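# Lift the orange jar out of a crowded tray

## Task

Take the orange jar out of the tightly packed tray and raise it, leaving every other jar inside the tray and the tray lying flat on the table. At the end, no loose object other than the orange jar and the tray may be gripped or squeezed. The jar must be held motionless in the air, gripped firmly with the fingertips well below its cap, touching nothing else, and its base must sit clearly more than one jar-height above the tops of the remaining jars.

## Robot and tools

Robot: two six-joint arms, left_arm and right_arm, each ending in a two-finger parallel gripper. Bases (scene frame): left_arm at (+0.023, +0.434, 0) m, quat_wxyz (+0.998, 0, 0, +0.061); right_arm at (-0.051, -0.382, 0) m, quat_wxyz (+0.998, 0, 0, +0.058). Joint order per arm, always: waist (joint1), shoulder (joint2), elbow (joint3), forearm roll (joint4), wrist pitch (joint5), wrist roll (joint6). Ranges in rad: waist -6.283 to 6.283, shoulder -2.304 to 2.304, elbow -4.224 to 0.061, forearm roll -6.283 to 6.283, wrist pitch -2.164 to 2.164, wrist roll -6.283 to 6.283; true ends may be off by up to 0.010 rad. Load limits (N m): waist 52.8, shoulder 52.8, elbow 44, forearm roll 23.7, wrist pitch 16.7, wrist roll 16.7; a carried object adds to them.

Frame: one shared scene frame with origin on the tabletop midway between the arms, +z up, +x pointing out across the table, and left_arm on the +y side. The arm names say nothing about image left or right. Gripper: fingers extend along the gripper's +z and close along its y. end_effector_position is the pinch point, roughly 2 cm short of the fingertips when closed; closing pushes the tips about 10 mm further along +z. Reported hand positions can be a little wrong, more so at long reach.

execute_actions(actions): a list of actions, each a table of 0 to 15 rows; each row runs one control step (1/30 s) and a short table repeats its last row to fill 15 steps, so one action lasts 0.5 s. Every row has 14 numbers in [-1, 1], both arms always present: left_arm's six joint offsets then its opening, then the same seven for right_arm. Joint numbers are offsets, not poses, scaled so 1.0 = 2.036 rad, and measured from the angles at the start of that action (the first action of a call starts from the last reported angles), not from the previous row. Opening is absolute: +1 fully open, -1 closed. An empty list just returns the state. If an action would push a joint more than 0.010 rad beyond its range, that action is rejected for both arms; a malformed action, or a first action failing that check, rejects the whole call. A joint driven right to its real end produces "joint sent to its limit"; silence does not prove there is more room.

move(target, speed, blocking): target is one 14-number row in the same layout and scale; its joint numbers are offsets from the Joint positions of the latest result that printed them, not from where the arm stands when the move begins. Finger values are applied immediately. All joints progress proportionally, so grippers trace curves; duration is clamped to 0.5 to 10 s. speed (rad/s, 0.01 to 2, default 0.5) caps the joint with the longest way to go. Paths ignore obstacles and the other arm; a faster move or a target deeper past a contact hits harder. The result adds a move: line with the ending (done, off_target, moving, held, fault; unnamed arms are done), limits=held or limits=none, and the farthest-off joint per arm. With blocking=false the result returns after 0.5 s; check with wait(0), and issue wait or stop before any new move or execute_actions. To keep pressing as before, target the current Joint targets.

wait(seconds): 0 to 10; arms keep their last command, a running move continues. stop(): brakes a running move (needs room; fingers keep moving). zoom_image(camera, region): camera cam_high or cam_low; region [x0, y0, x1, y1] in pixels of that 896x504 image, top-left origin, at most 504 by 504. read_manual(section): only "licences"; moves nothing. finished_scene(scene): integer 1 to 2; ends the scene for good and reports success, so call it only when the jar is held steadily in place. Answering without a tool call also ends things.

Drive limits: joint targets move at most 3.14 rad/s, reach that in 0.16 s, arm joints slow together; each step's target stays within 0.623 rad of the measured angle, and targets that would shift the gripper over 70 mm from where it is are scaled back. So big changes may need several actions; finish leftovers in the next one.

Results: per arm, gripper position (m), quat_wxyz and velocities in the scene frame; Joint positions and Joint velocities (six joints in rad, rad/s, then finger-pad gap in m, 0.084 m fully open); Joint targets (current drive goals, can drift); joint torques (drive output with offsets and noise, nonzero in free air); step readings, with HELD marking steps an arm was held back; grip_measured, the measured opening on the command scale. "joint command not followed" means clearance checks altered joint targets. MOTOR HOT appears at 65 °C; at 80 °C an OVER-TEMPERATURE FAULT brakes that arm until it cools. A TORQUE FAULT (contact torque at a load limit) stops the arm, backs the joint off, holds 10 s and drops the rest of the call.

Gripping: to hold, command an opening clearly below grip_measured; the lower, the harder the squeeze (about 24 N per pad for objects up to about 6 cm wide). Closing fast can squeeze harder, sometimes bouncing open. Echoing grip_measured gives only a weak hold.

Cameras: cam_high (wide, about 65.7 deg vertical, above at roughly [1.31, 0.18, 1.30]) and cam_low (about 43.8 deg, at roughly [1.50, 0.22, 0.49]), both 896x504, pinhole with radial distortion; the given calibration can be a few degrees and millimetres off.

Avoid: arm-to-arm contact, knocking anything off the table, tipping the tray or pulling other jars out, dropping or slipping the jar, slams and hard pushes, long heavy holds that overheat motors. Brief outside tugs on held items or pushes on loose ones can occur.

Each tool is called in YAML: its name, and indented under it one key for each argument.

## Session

execute_actions:
  actions: []

Scene clock: 0.00 s.
left_arm: end_effector_position=(+0.1693, +0.3112, +0.1451) grip_measured=+1.00 end_effector_quat_wxyz=(-0.149, +0.520, +0.551, -0.636) end_effector_velocity=(-0.000, -0.000, +0.000) end_effector_angular_velocity=(+0.000, +0.001, -0.001) | right_arm: end_effector_position=(+0.7291, -0.5344, +0.3348) grip_measured=+1.00 end_effector_quat_wxyz=(+0.291, +0.085, +0.803, -0.513) end_effector_velocity=(-0.000, -0.000, +0.000) end_effector_angular_velocity=(-0.001, -0.001, -0.001)
Joint names: [waist, shoulder, elbow, forearm roll, wrist pitch, wrist roll]
Joint positions: left_arm=[-0.092 -0.825 -0.625 -0.579 -1.253 -0.934  0.084] | right_arm=[-0.027 -0.846 -1.586 -1.59  -1.13  -1.735  0.084]
Joint velocities: left_arm=[-0.001 -0.     0.    -0.    -0.    -0.     0.   ] | right_arm=[-0.     0.     0.    -0.    -0.002  0.001 -0.   ]
Joint torques (N m, as the arm reports them, + toward a larger angle): no reading
Joint targets: left_arm=[-0.092 -0.825 -0.625 -0.579 -1.253 -0.934] | right_arm=[-0.027 -0.846 -1.586 -1.590 -1.130 -1.735]

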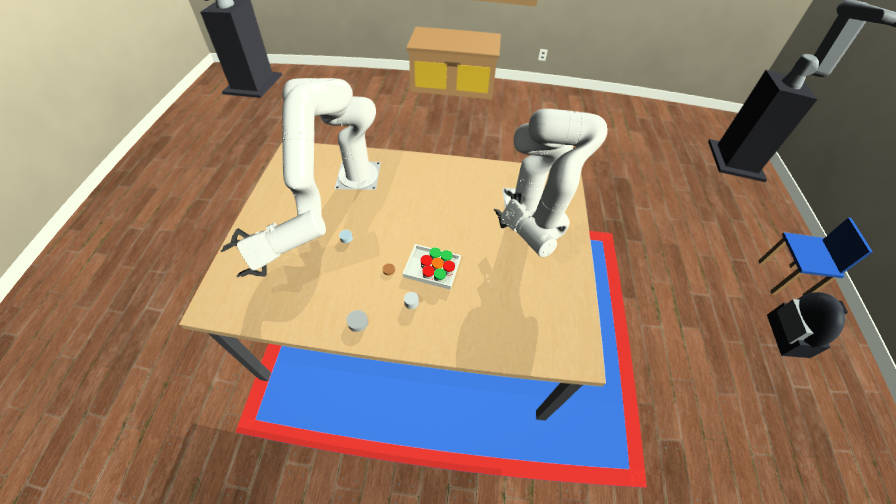

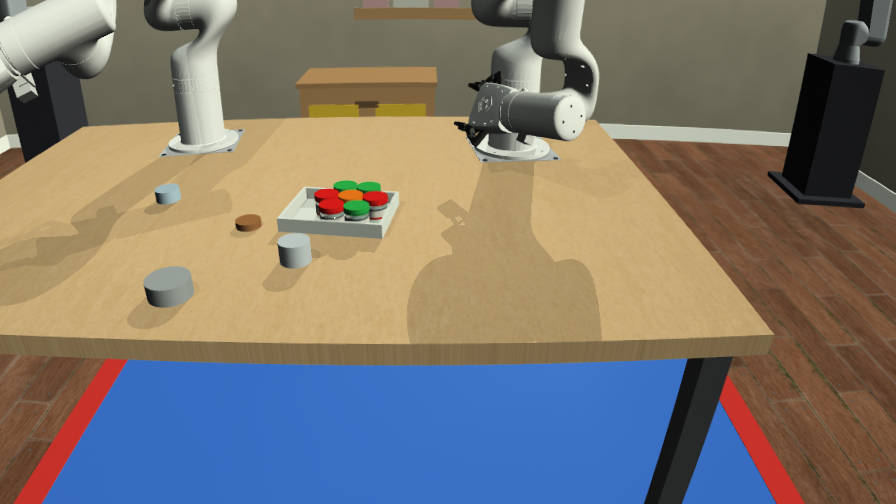

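zoom_image:
  camera: "cam_high"
  region: [385, 230, 485, 310]

zoom_image:
  camera: "cam_low"
  region: [255, 145, 415, 265]

Region (385, 230, 485, 310) of cam_high's 896x504 image, scaled by 5.040, with more detail than that image has; it fills the top 403 rows of this view, and the rest is white.

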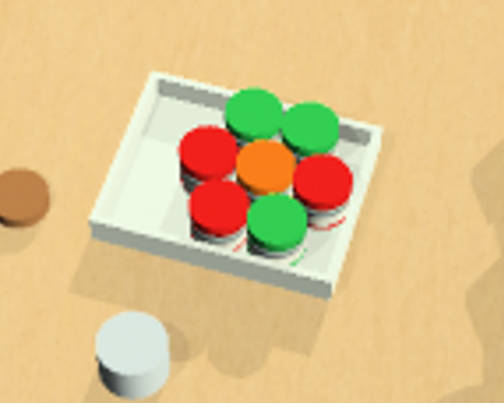

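Region (255, 145, 415, 265) of cam_low's 896x504 image, scaled by 3.150, with more detail than that image has; it fills the top 378 rows of this view, and the rest is white.

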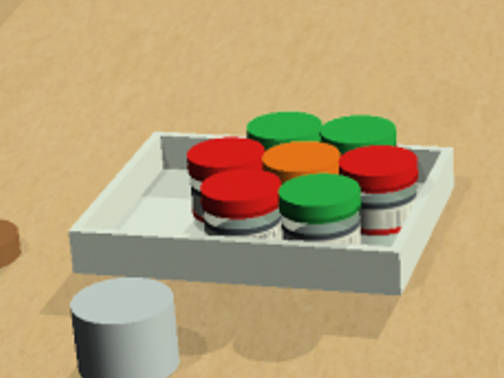

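move:
  target: [-0.3723,0.184,-0.2556,0.2844,0.2716,-0.5963,0.7,0,0.34,0.44,0,0,0,1]
  speed: 1.0

move:
  target: [0,-0.143,0,0,0.1395,0,0.7,0,0,0,0,0,0,1]
  speed: 0.35

zoom_image:
  camera: "cam_high"
  region: [385, 230, 485, 310]

zoom_image:
  camera: "cam_low"
  region: [255, 145, 415, 265]

Scene clock: 18.57 s.
left_arm: end_effector_position=(+0.4380, +0.0643, +0.2389) grip_measured=+0.70 end_effector_quat_wxyz=(-0.003, +0.758, +0.652, -0.001) end_effector_velocity=(+0.000, -0.002, +0.002) end_effector_angular_velocity=(-0.003, -0.004, +0.000) | right_arm: end_effector_position=(+0.4303, -0.5612, +0.3723) grip_measured=+1.00 end_effector_quat_wxyz=(+0.209, +0.030, +0.824, -0.527) end_effector_velocity=(-0.001, -0.000, +0.000) end_effector_angular_velocity=(-0.000, -0.000, -0.000)
Joint names: [waist, shoulder, elbow, forearm roll, wrist pitch, wrist roll]
Joint positions: left_arm=[-0.85  -0.451 -1.145 -0.001 -0.7   -2.148  0.073] | right_arm=[-0.027 -0.154 -0.69  -1.59  -1.13  -1.735  0.084]
Joint velocities: left_arm=[-0.002  0.002 -0.002  0.001  0.001 -0.003 -0.   ] | right_arm=[ 0.     0.002  0.002  0.    -0.     0.     0.   ]
Joint torques (N m, as the arm reports them, + toward a larger angle): left_arm=[  2.08  26.37 -17.79   1.37   0.17  -0.18] | right_arm=[ -2.61  27.54 -12.08  -2.76  -1.03   0.17]
Joint targets: left_arm=[-0.850 -0.451 -1.145 -0.000 -0.700 -2.148] | right_arm=[-0.027 -0.154 -0.690 -1.590 -1.130 -1.735]
move: done; limits=none; left_arm: farthest joint: the elbow, 0.001 radians from its target (0.521 radians at the start); right_arm: farthest joint: the waist, 0.000 radians from its target (0.000 radians at the start)

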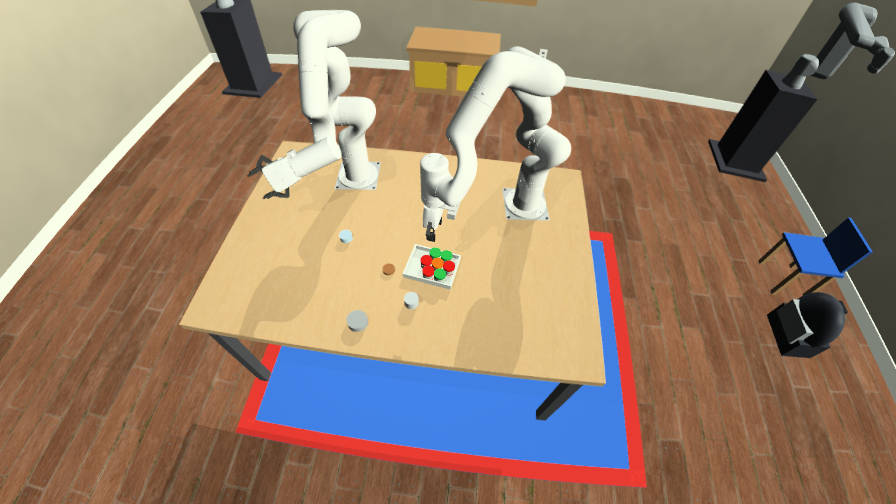

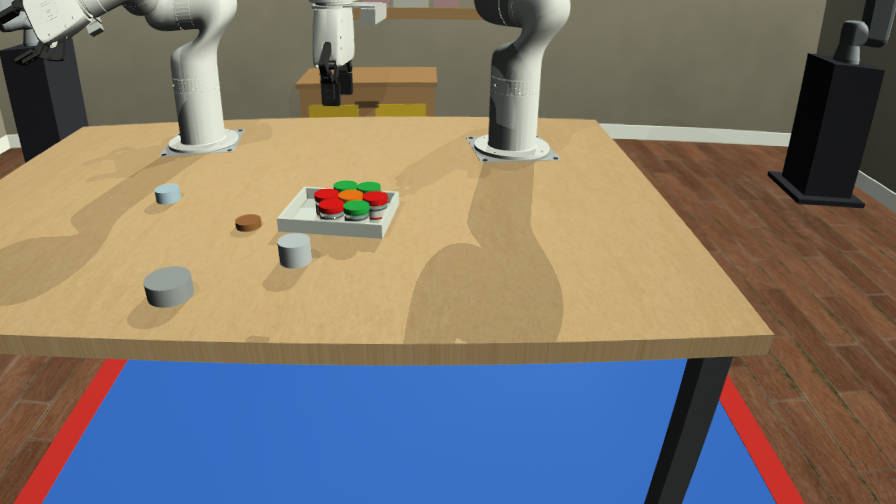

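Scene clock: 20.00 s.
left_arm: end_effector_position=(+0.4449, +0.0582, +0.0741) grip_measured=+0.70 end_effector_quat_wxyz=(-0.007, +0.758, +0.652, -0.001) end_effector_velocity=(-0.000, +0.001, -0.002) end_effector_angular_velocity=(+0.001, +0.001, +0.001) | right_arm: end_effector_position=(+0.4303, -0.5612, +0.3723) grip_measured=+1.00 end_effector_quat_wxyz=(+0.209, +0.030, +0.824, -0.527) end_effector_velocity=(+0.000, +0.000, -0.000) end_effector_angular_velocity=(+0.000, +0.000, +0.000)
Joint names: [waist, shoulder, elbow, forearm roll, wrist pitch, wrist roll]
Joint positions: left_arm=[-0.85  -0.742 -1.145 -0.001 -0.417 -2.148  0.073] | right_arm=[-0.027 -0.154 -0.69  -1.59  -1.13  -1.735  0.084]
Joint velocities: left_arm=[ 0.001 -0.003  0.001 -0.     0.002 -0.    -0.   ] | right_arm=[-0.  0.  0.  0.  0. -0.  0.]
Joint torques (N m, as the arm reports them, + toward a larger angle): left_arm=[  2.42  31.11 -13.68   1.55   0.21  -0.32] | right_arm=[ -1.5   28.52 -11.55  -3.05  -1.21   0.21]
Joint targets: left_arm=[-0.850 -0.742 -1.145 -0.001 -0.416 -2.148] | right_arm=[-0.027 -0.154 -0.690 -1.590 -1.130 -1.735]
move: done; limits=none; left_arm: farthest joint: the shoulder, 0.001 radians from its target (0.291 radians at the start); right_arm: farthest joint: the waist, 0.000 radians from its target (0.000 radians at the start)

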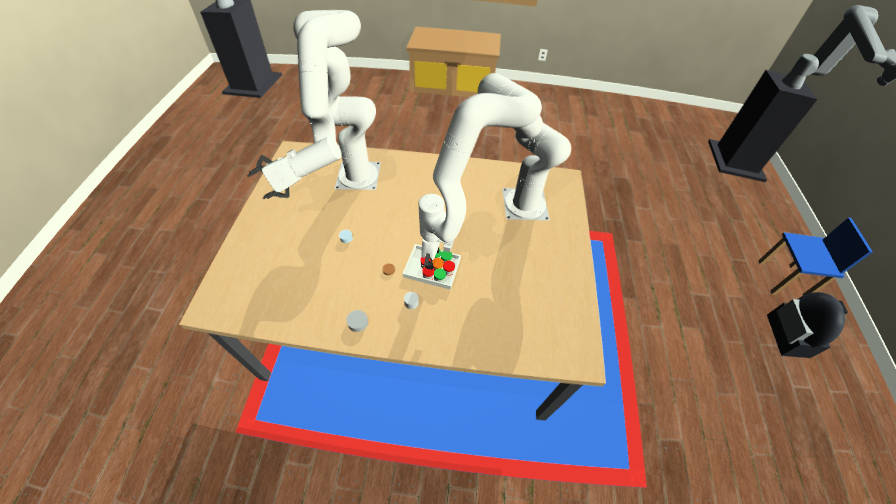

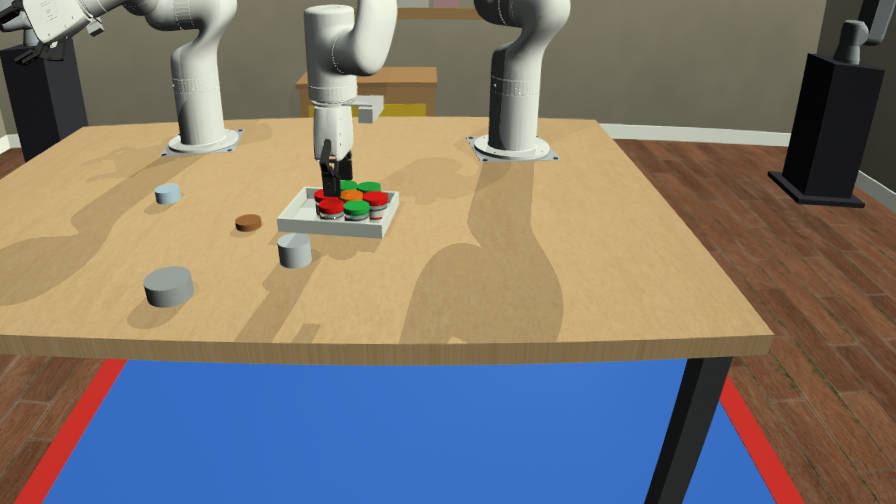

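Region (385, 230, 485, 310) of cam_high's 896x504 image, scaled by 5.040, with more detail than that image has; it fills the top 403 rows of this view, and the rest is white.

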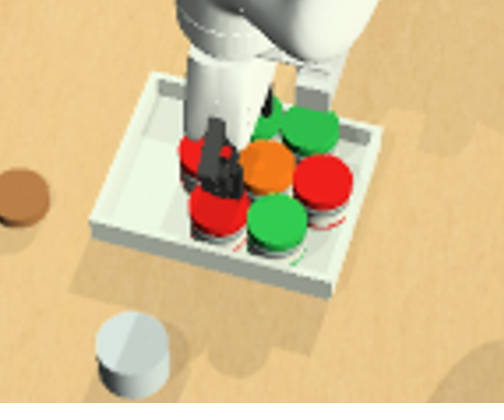

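Region (255, 145, 415, 265) of cam_low's 896x504 image, scaled by 3.150, with more detail than that image has; it fills the top 378 rows of this view, and the rest is white.

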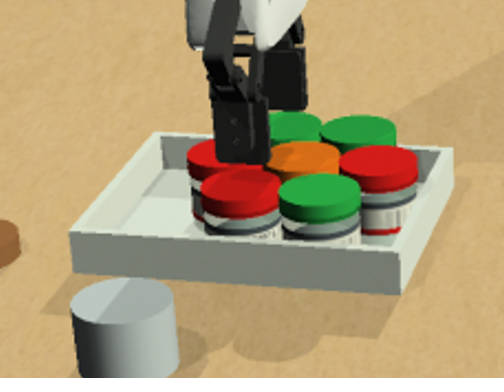

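move:
  target: [0,-0.0104,-0.0016,0,0.0087,0,0.7,0,0,0,0,0,0,1]
  speed: 0.03

move:
  target: [0,-0.0014,-0.0002,0,0.0012,0,0.7,0,0,0,0,0,0,1]
  speed: 0.01

Scene clock: 26.70 s.
left_arm: end_effector_position=(+0.4448, +0.0582, +0.0632) grip_measured=+0.70 end_effector_quat_wxyz=(-0.007, +0.758, +0.652, -0.001) end_effector_velocity=(-0.001, -0.001, -0.001) end_effector_angular_velocity=(-0.001, -0.001, -0.002) | right_arm: end_effector_position=(+0.4303, -0.5612, +0.3723) grip_measured=+1.00 end_effector_quat_wxyz=(+0.209, +0.030, +0.824, -0.527) end_effector_velocity=(-0.000, -0.000, -0.000) end_effector_angular_velocity=(-0.000, -0.000, -0.000)
Joint names: [waist, shoulder, elbow, forearm roll, wrist pitch, wrist roll]
Joint positions: left_arm=[-0.85  -0.762 -1.148 -0.001 -0.399 -2.148  0.073] | right_arm=[-0.027 -0.154 -0.69  -1.59  -1.13  -1.735  0.084]
Joint velocities: left_arm=[-0.002 -0.002 -0.001  0.     0.002 -0.    -0.   ] | right_arm=[-0. -0.  0. -0. -0.  0. -0.]
Joint torques (N m, as the arm reports them, + toward a larger angle): left_arm=[  0.21  30.89 -13.71   1.22   0.2   -0.13] | right_arm=[ -1.89  28.97 -12.17  -3.06  -1.14   0.16]
Joint targets: left_arm=[-0.850 -0.763 -1.148 -0.001 -0.399 -2.148] | right_arm=[-0.027 -0.154 -0.690 -1.590 -1.130 -1.735]
move: done; limits=none; left_arm: farthest joint: the shoulder, 0.001 radians from its target (0.021 radians at the start); right_arm: farthest joint: the waist, 0.000 radians from its target (0.000 radians at the start)

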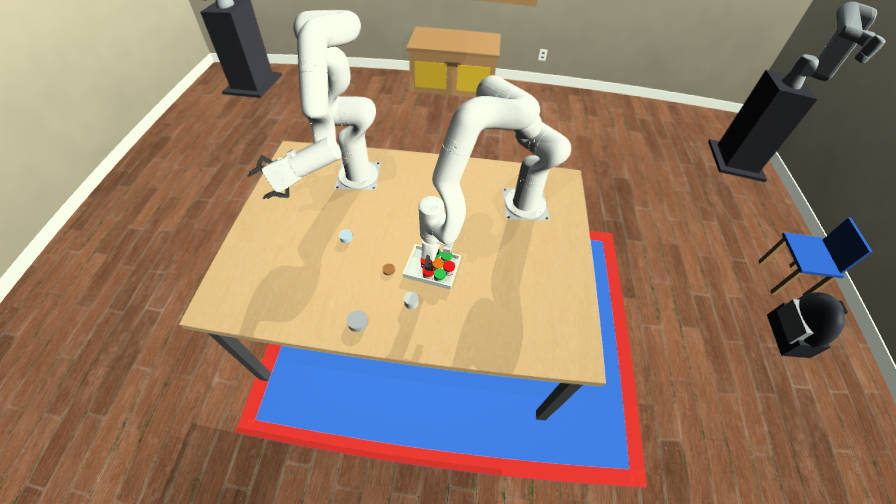

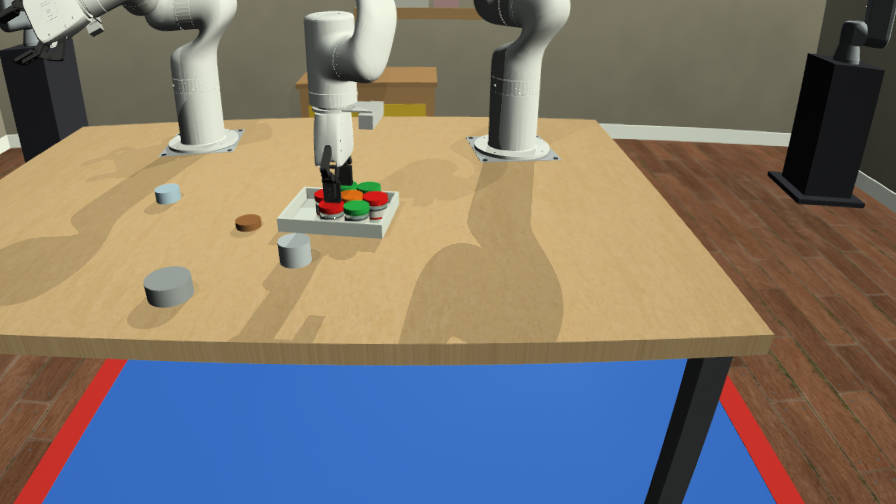

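Scene clock: 27.40 s.
left_arm: end_effector_position=(+0.4448, +0.0582, +0.0618) grip_measured=+0.70 end_effector_quat_wxyz=(-0.007, +0.758, +0.652, -0.001) end_effector_velocity=(+0.000, +0.000, -0.000) end_effector_angular_velocity=(-0.001, -0.000, +0.001) | right_arm: end_effector_position=(+0.4303, -0.5612, +0.3723) grip_measured=+1.00 end_effector_quat_wxyz=(+0.209, +0.030, +0.824, -0.527) end_effector_velocity=(+0.000, +0.000, +0.000) end_effector_angular_velocity=(+0.000, -0.000, +0.000)
Joint names: [waist, shoulder, elbow, forearm roll, wrist pitch, wrist roll]
Joint positions: left_arm=[-0.85  -0.765 -1.148 -0.001 -0.397 -2.148  0.073] | right_arm=[-0.027 -0.154 -0.69  -1.59  -1.13  -1.735  0.084]
Joint velocities: left_arm=[ 0.001 -0.    -0.    -0.001  0.001  0.001  0.   ] | right_arm=[-0.  0.  0.  0.  0. -0.  0.]
Joint torques (N m, as the arm reports them, + toward a larger angle): left_arm=[  0.6   32.61 -14.29   1.35   0.13  -0.21] | right_arm=[ -1.53  28.46 -11.67  -3.01  -1.14   0.13]
Joint targets: left_arm=[-0.850 -0.765 -1.148 -0.001 -0.397 -2.148] | right_arm=[-0.027 -0.154 -0.690 -1.590 -1.130 -1.735]
move: done; limits=none; left_arm: farthest joint: the waist, 0.000 radians from its target (0.000 radians at the start); right_arm: farthest joint: the waist, 0.000 radians from its target (0.000 radians at the start)

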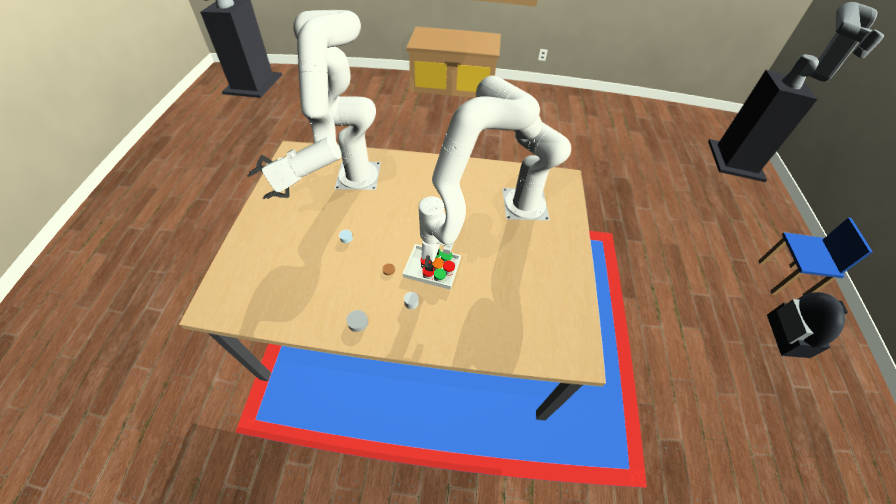

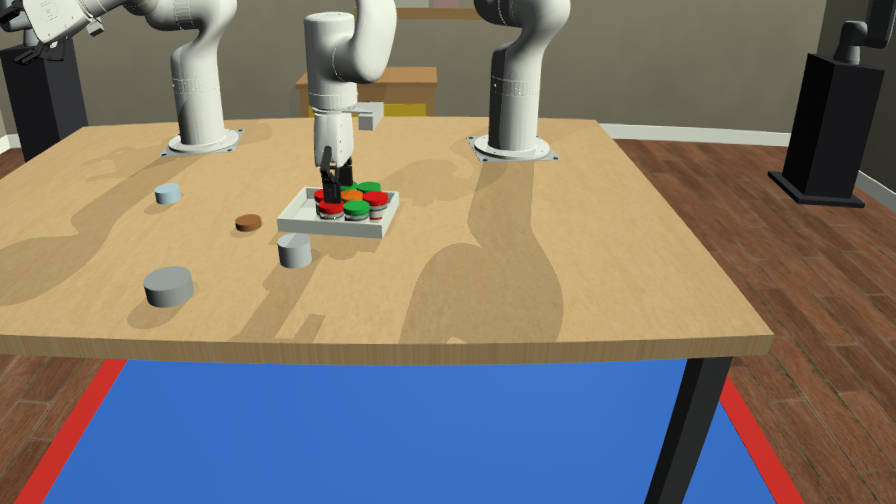

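move:
  target: [0,-0.0014,-0.0002,0,0.0012,0,0.7,0,0,0,0,0,0,1]
  speed: 0.01

Scene clock: 29.97 s.
left_arm: end_effector_position=(+0.4449, +0.0582, +0.0606) grip_measured=+0.70 end_effector_quat_wxyz=(-0.007, +0.758, +0.652, -0.001) end_effector_velocity=(+0.000, +0.000, -0.001) end_effector_angular_velocity=(+0.000, +0.000, +0.001) | right_arm: end_effector_position=(+0.4303, -0.5612, +0.3723) grip_measured=+1.00 end_effector_quat_wxyz=(+0.209, +0.030, +0.824, -0.527) end_effector_velocity=(+0.000, +0.000, -0.000) end_effector_angular_velocity=(+0.001, -0.001, +0.000)
Joint names: [waist, shoulder, elbow, forearm roll, wrist pitch, wrist roll]
Joint positions: left_arm=[-0.85  -0.768 -1.149 -0.001 -0.395 -2.148  0.073] | right_arm=[-0.027 -0.154 -0.69  -1.59  -1.13  -1.735  0.084]
Joint velocities: left_arm=[ 0.001 -0.001 -0.     0.     0.001  0.     0.   ] | right_arm=[ 0.    -0.    -0.     0.     0.001  0.001  0.   ]
Joint torques (N m, as the arm reports them, + toward a larger angle): left_arm=[ -0.57  28.76 -12.55   1.24   0.79   0.06] | right_arm=[ -0.97  29.44 -11.97  -3.09  -1.15   0.29]
Joint targets: left_arm=[-0.850 -0.768 -1.149 -0.001 -0.394 -2.148] | right_arm=[-0.027 -0.154 -0.690 -1.590 -1.130 -1.735]
move: done; limits=none; left_arm: farthest joint: the elbow, 0.001 radians from its target (0.000 radians at the start); right_arm: farthest joint: the waist, 0.000 radians from its target (0.000 radians at the start)

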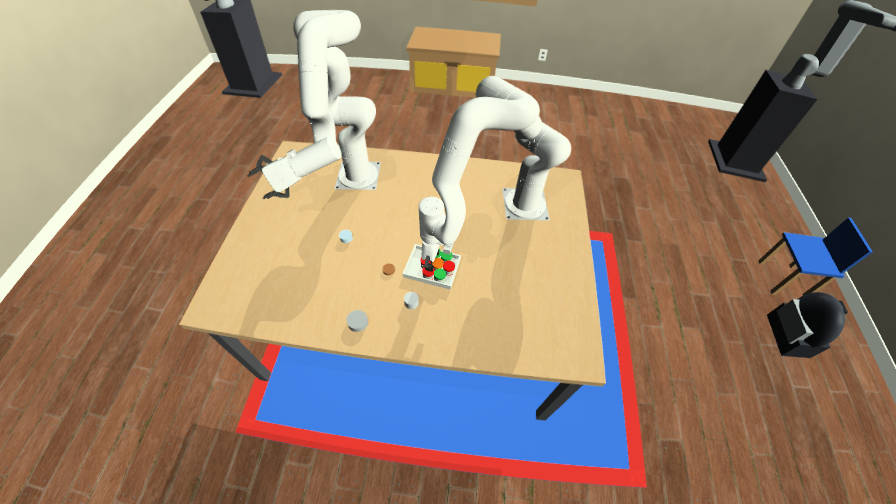

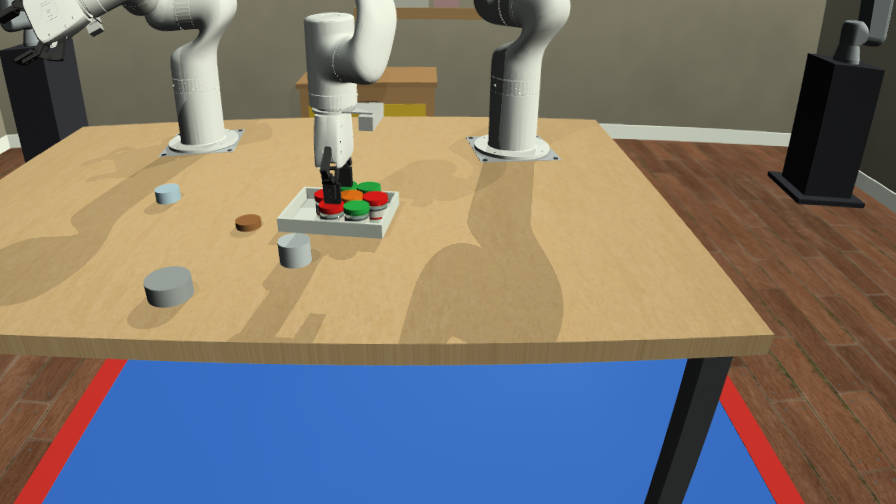

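move:
  target: [-0.0072,-0.0052,-0.0088,0,-0.0037,-0.0072,0.7,0,0,0,0,0,0,1]
  speed: 0.03

zoom_image:
  camera: "cam_low"
  region: [255, 145, 415, 265]

Scene clock: 35.50 s.
left_arm: end_effector_position=(+0.4435, +0.0486, +0.0602) grip_measured=+0.70 end_effector_quat_wxyz=(-0.007, +0.758, +0.652, -0.001) end_effector_velocity=(-0.001, -0.002, +0.000) end_effector_angular_velocity=(-0.000, +0.000, +0.000) | right_arm: end_effector_position=(+0.4303, -0.5612, +0.3723) grip_measured=+1.00 end_effector_quat_wxyz=(+0.209, +0.030, +0.824, -0.527) end_effector_velocity=(-0.000, -0.000, -0.000) end_effector_angular_velocity=(+0.000, -0.001, -0.001)
Joint names: [waist, shoulder, elbow, forearm roll, wrist pitch, wrist roll]
Joint positions: left_arm=[-0.864 -0.778 -1.167 -0.    -0.403 -2.163  0.073] | right_arm=[-0.027 -0.154 -0.69  -1.59  -1.13  -1.735  0.084]
Joint velocities: left_arm=[-0.003 -0.001 -0.002 -0.001 -0.001 -0.002  0.   ] | right_arm=[ 0.    -0.     0.    -0.    -0.     0.002  0.   ]
Joint torques (N m, as the arm reports them, + toward a larger angle): left_arm=[-6.31 18.99 -7.97 -0.02  1.3   0.69] | right_arm=[ -2.33  28.85 -11.62  -2.85  -1.13   0.22]
Joint targets: left_arm=[-0.864 -0.778 -1.167 -0.001 -0.402 -2.163] | right_arm=[-0.027 -0.154 -0.690 -1.590 -1.130 -1.735]
move: done; limits=none; left_arm: farthest joint: the waist, 0.001 radians from its target (0.015 radians at the start); right_arm: farthest joint: the waist, 0.000 radians from its target (0.000 radians at the start)

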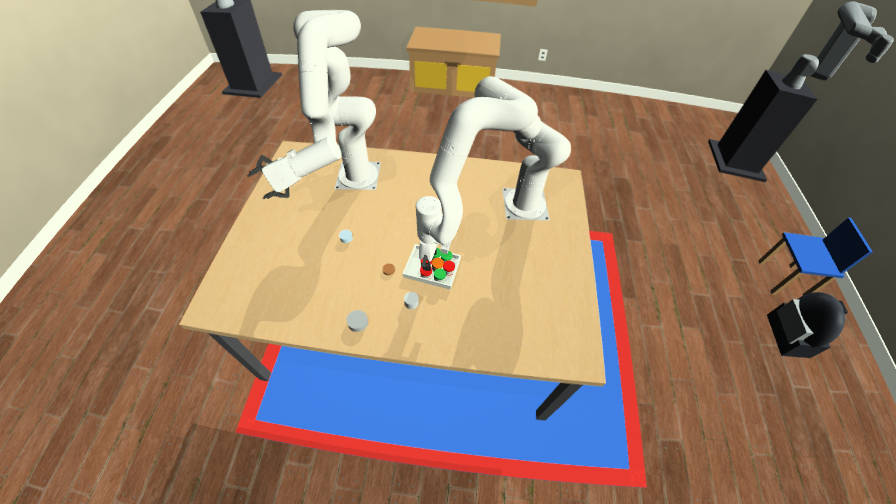

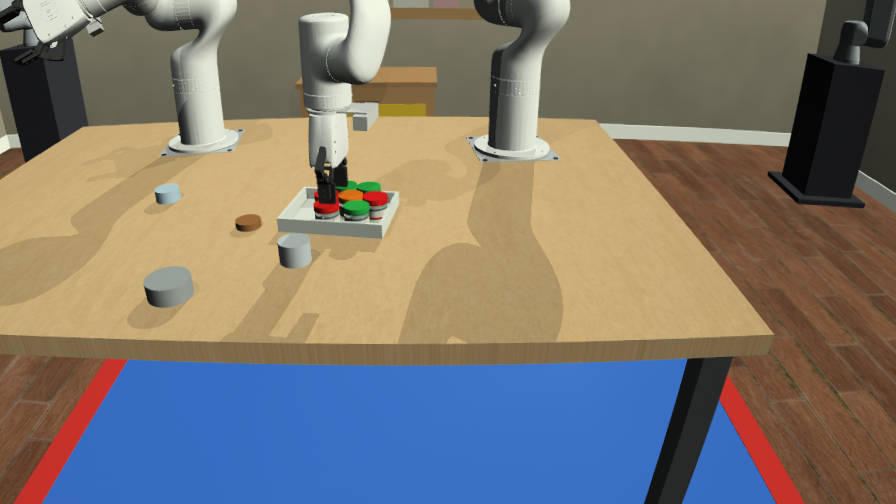

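Region (255, 145, 415, 265) of cam_low's 896x504 image, scaled by 3.150, with more detail than that image has; it fills the top 378 rows of this view, and the rest is white.

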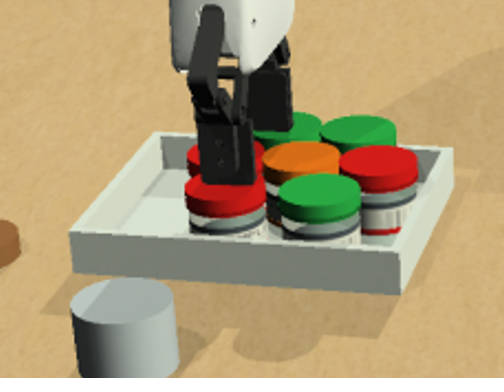

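move:
  target: [0,0.0011,0.0027,0,0.0049,0,0.7,0,0,0,0,0,0,1]
  speed: 0.02

move:
  target: [-0.0241,-0.0174,-0.033,0,-0.0158,-0.0241,0.7,0,0,0,0,0,0,1]
  speed: 0.05

move:
  target: [0,0.015,0.0025,0,-0.0125,0,0.7,0,0,0,0,0,0,1]
  speed: 0.1

zoom_image:
  camera: "cam_low"
  region: [255, 145, 415, 265]

zoom_image:
  camera: "cam_high"
  region: [385, 230, 485, 310]

Scene clock: 45.60 s.
left_arm: end_effector_position=(+0.4434, +0.0486, +0.0598) grip_measured=+0.70 end_effector_quat_wxyz=(-0.004, +0.758, +0.652, -0.001) end_effector_velocity=(-0.000, -0.000, -0.000) end_effector_angular_velocity=(-0.001, -0.001, -0.001) | right_arm: end_effector_position=(+0.4303, -0.5612, +0.3723) grip_measured=+1.00 end_effector_quat_wxyz=(+0.209, +0.030, +0.824, -0.527) end_effector_velocity=(+0.000, +0.000, -0.000) end_effector_angular_velocity=(+0.001, -0.001, -0.000)
Joint names: [waist, shoulder, elbow, forearm roll, wrist pitch, wrist roll]
Joint positions: left_arm=[-0.864 -0.776 -1.161 -0.001 -0.393 -2.163  0.073] | right_arm=[-0.027 -0.154 -0.69  -1.59  -1.13  -1.735  0.084]
Joint velocities: left_arm=[-0.001  0.     0.001  0.001  0.002 -0.    -0.   ] | right_arm=[ 0.    -0.     0.     0.     0.001  0.001 -0.   ]
Joint torques (N m, as the arm reports them, + toward a larger angle): left_arm=[ 0.79 17.31 -4.57  0.88  0.06  0.25] | right_arm=[ -2.57  29.64 -11.52  -2.69  -1.05   0.13]
Joint targets: left_arm=[-0.864 -0.775 -1.161 -0.000 -0.393 -2.163] | right_arm=[-0.027 -0.154 -0.690 -1.590 -1.130 -1.735]
move: done; limits=none; left_arm: farthest joint: the forearm roll, 0.001 radians from its target (0.001 radians at the start); right_arm: farthest joint: the waist, 0.000 radians from its target (0.000 radians at the start)

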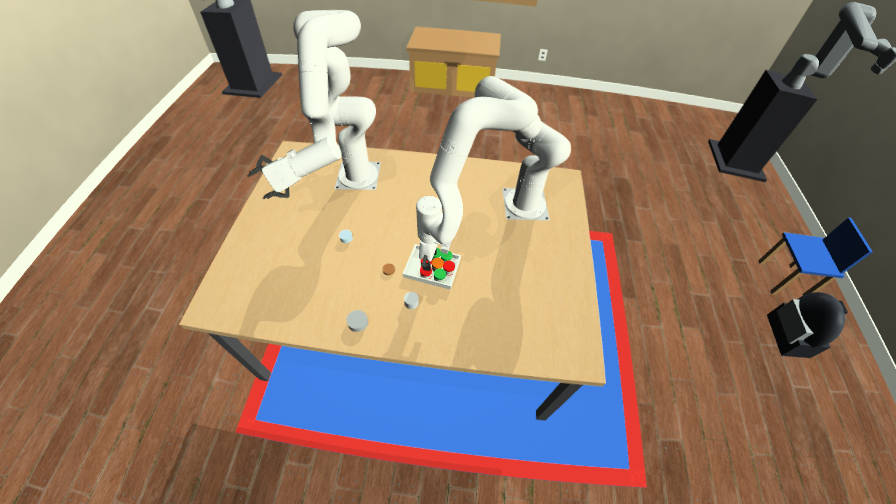

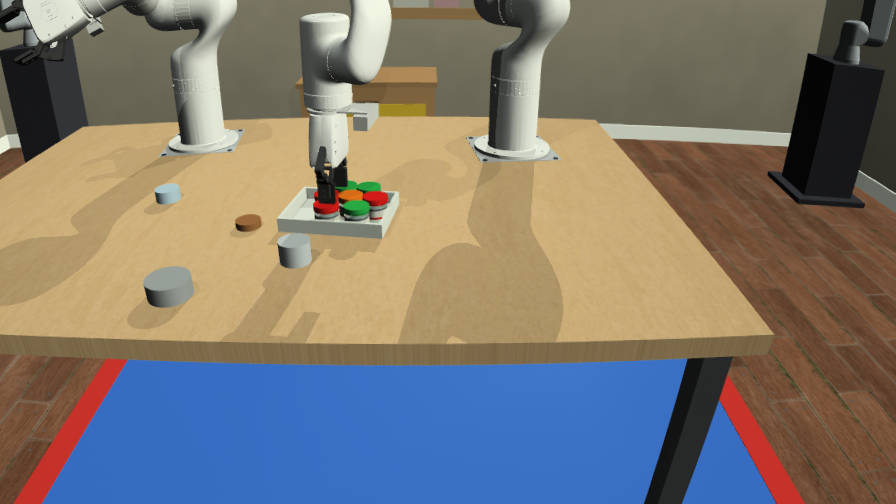

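Scene clock: 47.30 s.
left_arm: end_effector_position=(+0.4390, +0.0133, +0.0605) grip_measured=+0.70 end_effector_quat_wxyz=(-0.003, +0.758, +0.653, -0.000) end_effector_velocity=(-0.000, +0.000, -0.000) end_effector_angular_velocity=(+0.002, +0.002, +0.000) | right_arm: end_effector_position=(+0.4303, -0.5612, +0.3723) grip_measured=+1.00 end_effector_quat_wxyz=(+0.209, +0.030, +0.824, -0.527) end_effector_velocity=(-0.000, -0.000, +0.000) end_effector_angular_velocity=(-0.000, -0.001, -0.000)
Joint names: [waist, shoulder, elbow, forearm roll, wrist pitch, wrist roll]
Joint positions: left_arm=[-0.913 -0.81  -1.23  -0.001 -0.425 -2.212  0.073] | right_arm=[-0.027 -0.154 -0.69  -1.59  -1.13  -1.735  0.084]
Joint velocities: left_arm=[-0.    -0.001 -0.002 -0.    -0.003 -0.     0.   ] | right_arm=[-0.     0.     0.     0.    -0.001  0.    -0.   ]
Joint torques (N m, as the arm reports them, + toward a larger angle): left_arm=[ 1.02 13.79  0.93  1.61 -0.91  0.15] | right_arm=[ -2.42  28.25 -12.08  -2.87  -1.12   0.24]
Joint targets: left_arm=[-0.913 -0.811 -1.229 -0.001 -0.425 -2.212] | right_arm=[-0.027 -0.154 -0.690 -1.590 -1.130 -1.735]
move: done; limits=none; left_arm: farthest joint: the elbow, 0.002 radians from its target (0.067 radians at the start); right_arm: farthest joint: the waist, 0.000 radians from its target (0.000 radians at the start)

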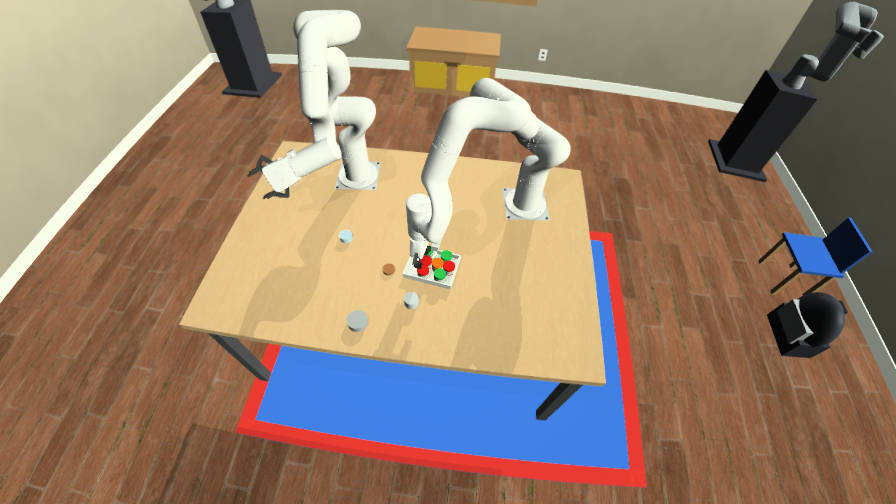

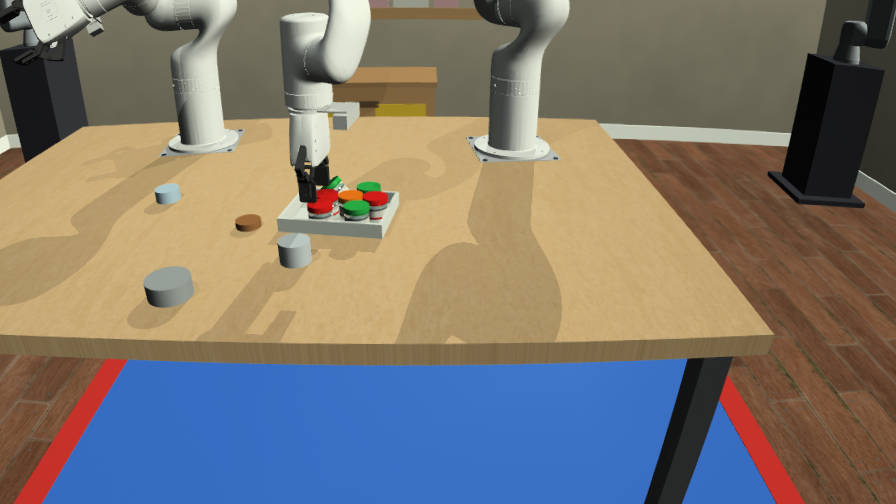

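Scene clock: 48.13 s.
left_arm: end_effector_position=(+0.4388, +0.0134, +0.0767) grip_measured=+0.70 end_effector_quat_wxyz=(-0.003, +0.758, +0.653, -0.000) end_effector_velocity=(-0.000, -0.001, +0.002) end_effector_angular_velocity=(-0.001, -0.001, -0.000) | right_arm: end_effector_position=(+0.4303, -0.5612, +0.3723) grip_measured=+1.00 end_effector_quat_wxyz=(+0.209, +0.030, +0.824, -0.527) end_effector_velocity=(+0.000, +0.000, +0.000) end_effector_angular_velocity=(+0.000, -0.001, -0.000)
Joint names: [waist, shoulder, elbow, forearm roll, wrist pitch, wrist roll]
Joint positions: left_arm=[-0.913 -0.78  -1.225 -0.001 -0.45  -2.212  0.073] | right_arm=[-0.027 -0.154 -0.69  -1.59  -1.13  -1.735  0.084]
Joint velocities: left_arm=[-0.001  0.003 -0.    -0.001 -0.002 -0.    -0.   ] | right_arm=[-0.     0.    -0.    -0.     0.     0.001  0.   ]
Joint torques (N m, as the arm reports them, + toward a larger angle): left_arm=[  3.58  33.22 -13.96   1.23   0.22  -0.25] | right_arm=[ -1.14  28.5  -11.92  -2.89  -1.08   0.03]
Joint targets: left_arm=[-0.913 -0.780 -1.225 -0.001 -0.450 -2.212] | right_arm=[-0.027 -0.154 -0.690 -1.590 -1.130 -1.735]
move: done; limits=none; left_arm: farthest joint: the shoulder, 0.001 radians from its target (0.031 radians at the start); right_arm: farthest joint: the waist, 0.000 radians from its target (0.000 radians at the start)

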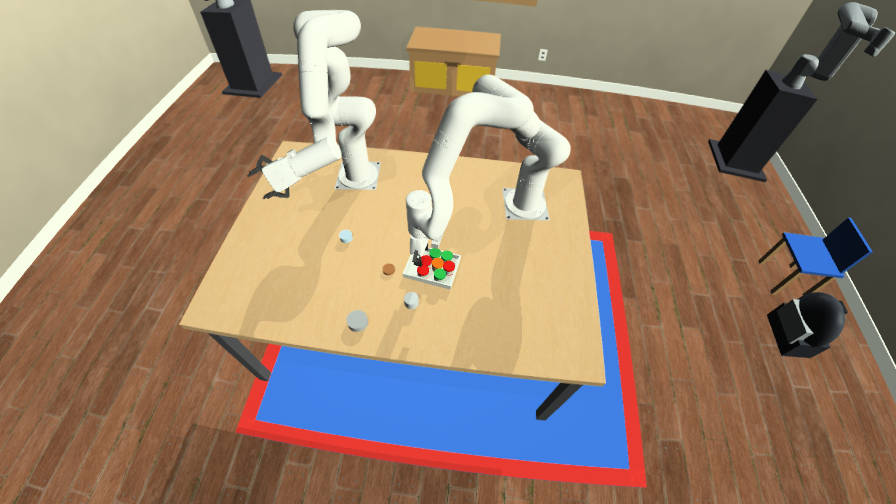

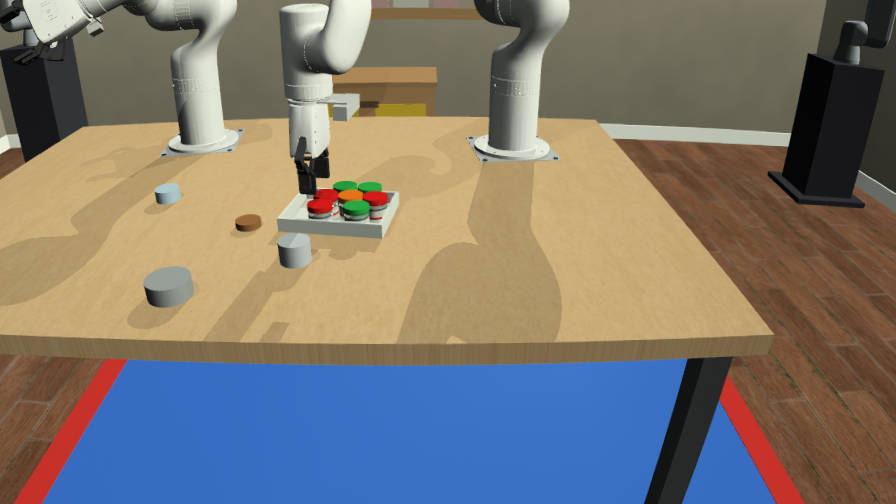

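Region (255, 145, 415, 265) of cam_low's 896x504 image, scaled by 3.150, with more detail than that image has; it fills the top 378 rows of this view, and the rest is white.

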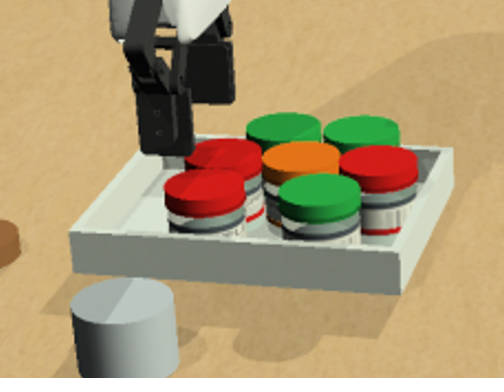

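Region (385, 230, 485, 310) of cam_high's 896x504 image, scaled by 5.040, with more detail than that image has; it fills the top 403 rows of this view, and the rest is white.

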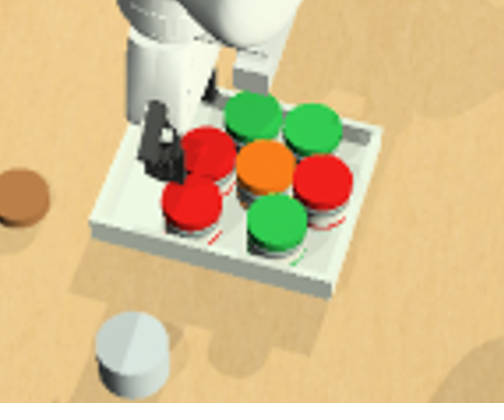

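move:
  target: [0.0398,-0.0216,-0.0322,0,-0.0106,0.0403,-1,0,0,0,0,0,0,1]
  speed: 0.15

zoom_image:
  camera: "cam_low"
  region: [255, 145, 415, 265]

Scene clock: 60.47 s.
left_arm: end_effector_position=(+0.4855, +0.0362, +0.0714) grip_measured=-1.00 end_effector_quat_wxyz=(-0.003, +0.758, +0.652, -0.001) end_effector_velocity=(+0.002, +0.001, +0.000) end_effector_angular_velocity=(-0.000, -0.000, +0.002) | right_arm: end_effector_position=(+0.4303, -0.5612, +0.3723) grip_measured=+1.00 end_effector_quat_wxyz=(+0.209, +0.030, +0.824, -0.527) end_effector_velocity=(+0.000, +0.000, +0.000) end_effector_angular_velocity=(+0.000, -0.000, +0.000)
Joint names: [waist, shoulder, elbow, forearm roll, wrist pitch, wrist roll]
Joint positions: left_arm=[-0.832 -0.824 -1.29  -0.001 -0.472 -2.13   0.   ] | right_arm=[-0.027 -0.154 -0.69  -1.59  -1.13  -1.735  0.084]
Joint velocities: left_arm=[ 0.003 -0.001 -0.002 -0.    -0.     0.002  0.   ] | right_arm=[-0.  0. -0.  0.  0. -0.  0.]
Joint torques (N m, as the arm reports them, + toward a larger angle): left_arm=[  0.91  37.55 -15.22   1.19   0.4   -0.26] | right_arm=[ -2.14  28.68 -11.6   -3.17  -1.02   0.33]
Joint targets: left_arm=[-0.832 -0.824 -1.290 -0.001 -0.472 -2.129] | right_arm=[-0.027 -0.154 -0.690 -1.590 -1.130 -1.735]
move: done; limits=none; left_arm: farthest joint: the waist, 0.000 radians from its target (0.081 radians at the start); right_arm: farthest joint: the waist, 0.000 radians from its target (0.000 radians at the start)

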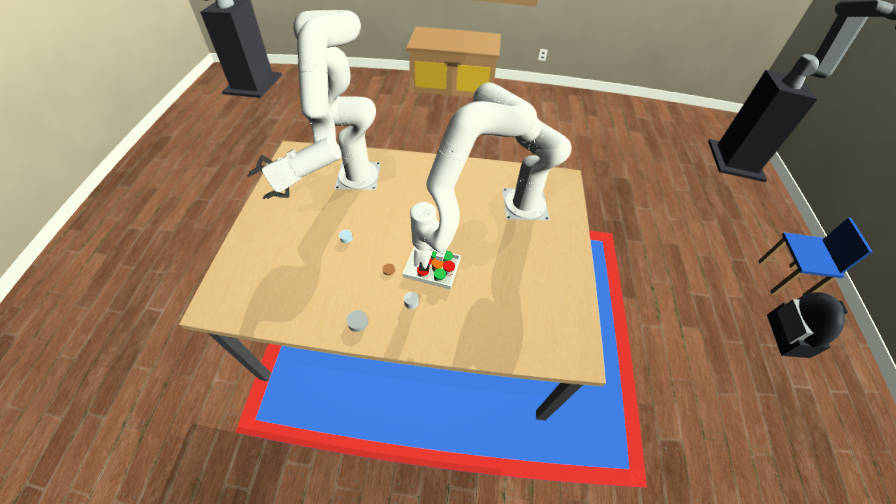

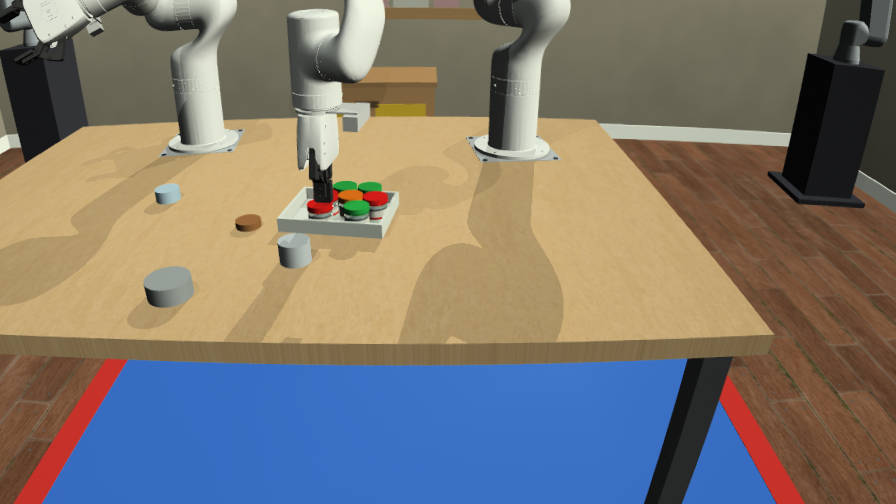

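Region (255, 145, 415, 265) of cam_low's 896x504 image, scaled by 3.150, with more detail than that image has; it fills the top 378 rows of this view, and the rest is white.

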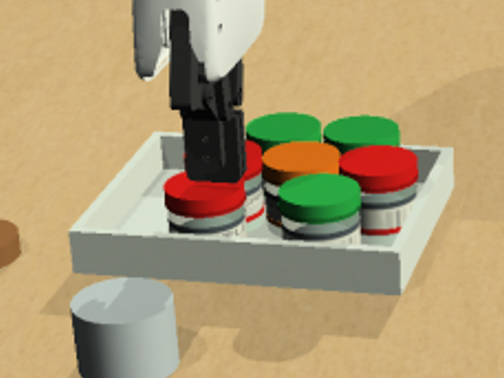

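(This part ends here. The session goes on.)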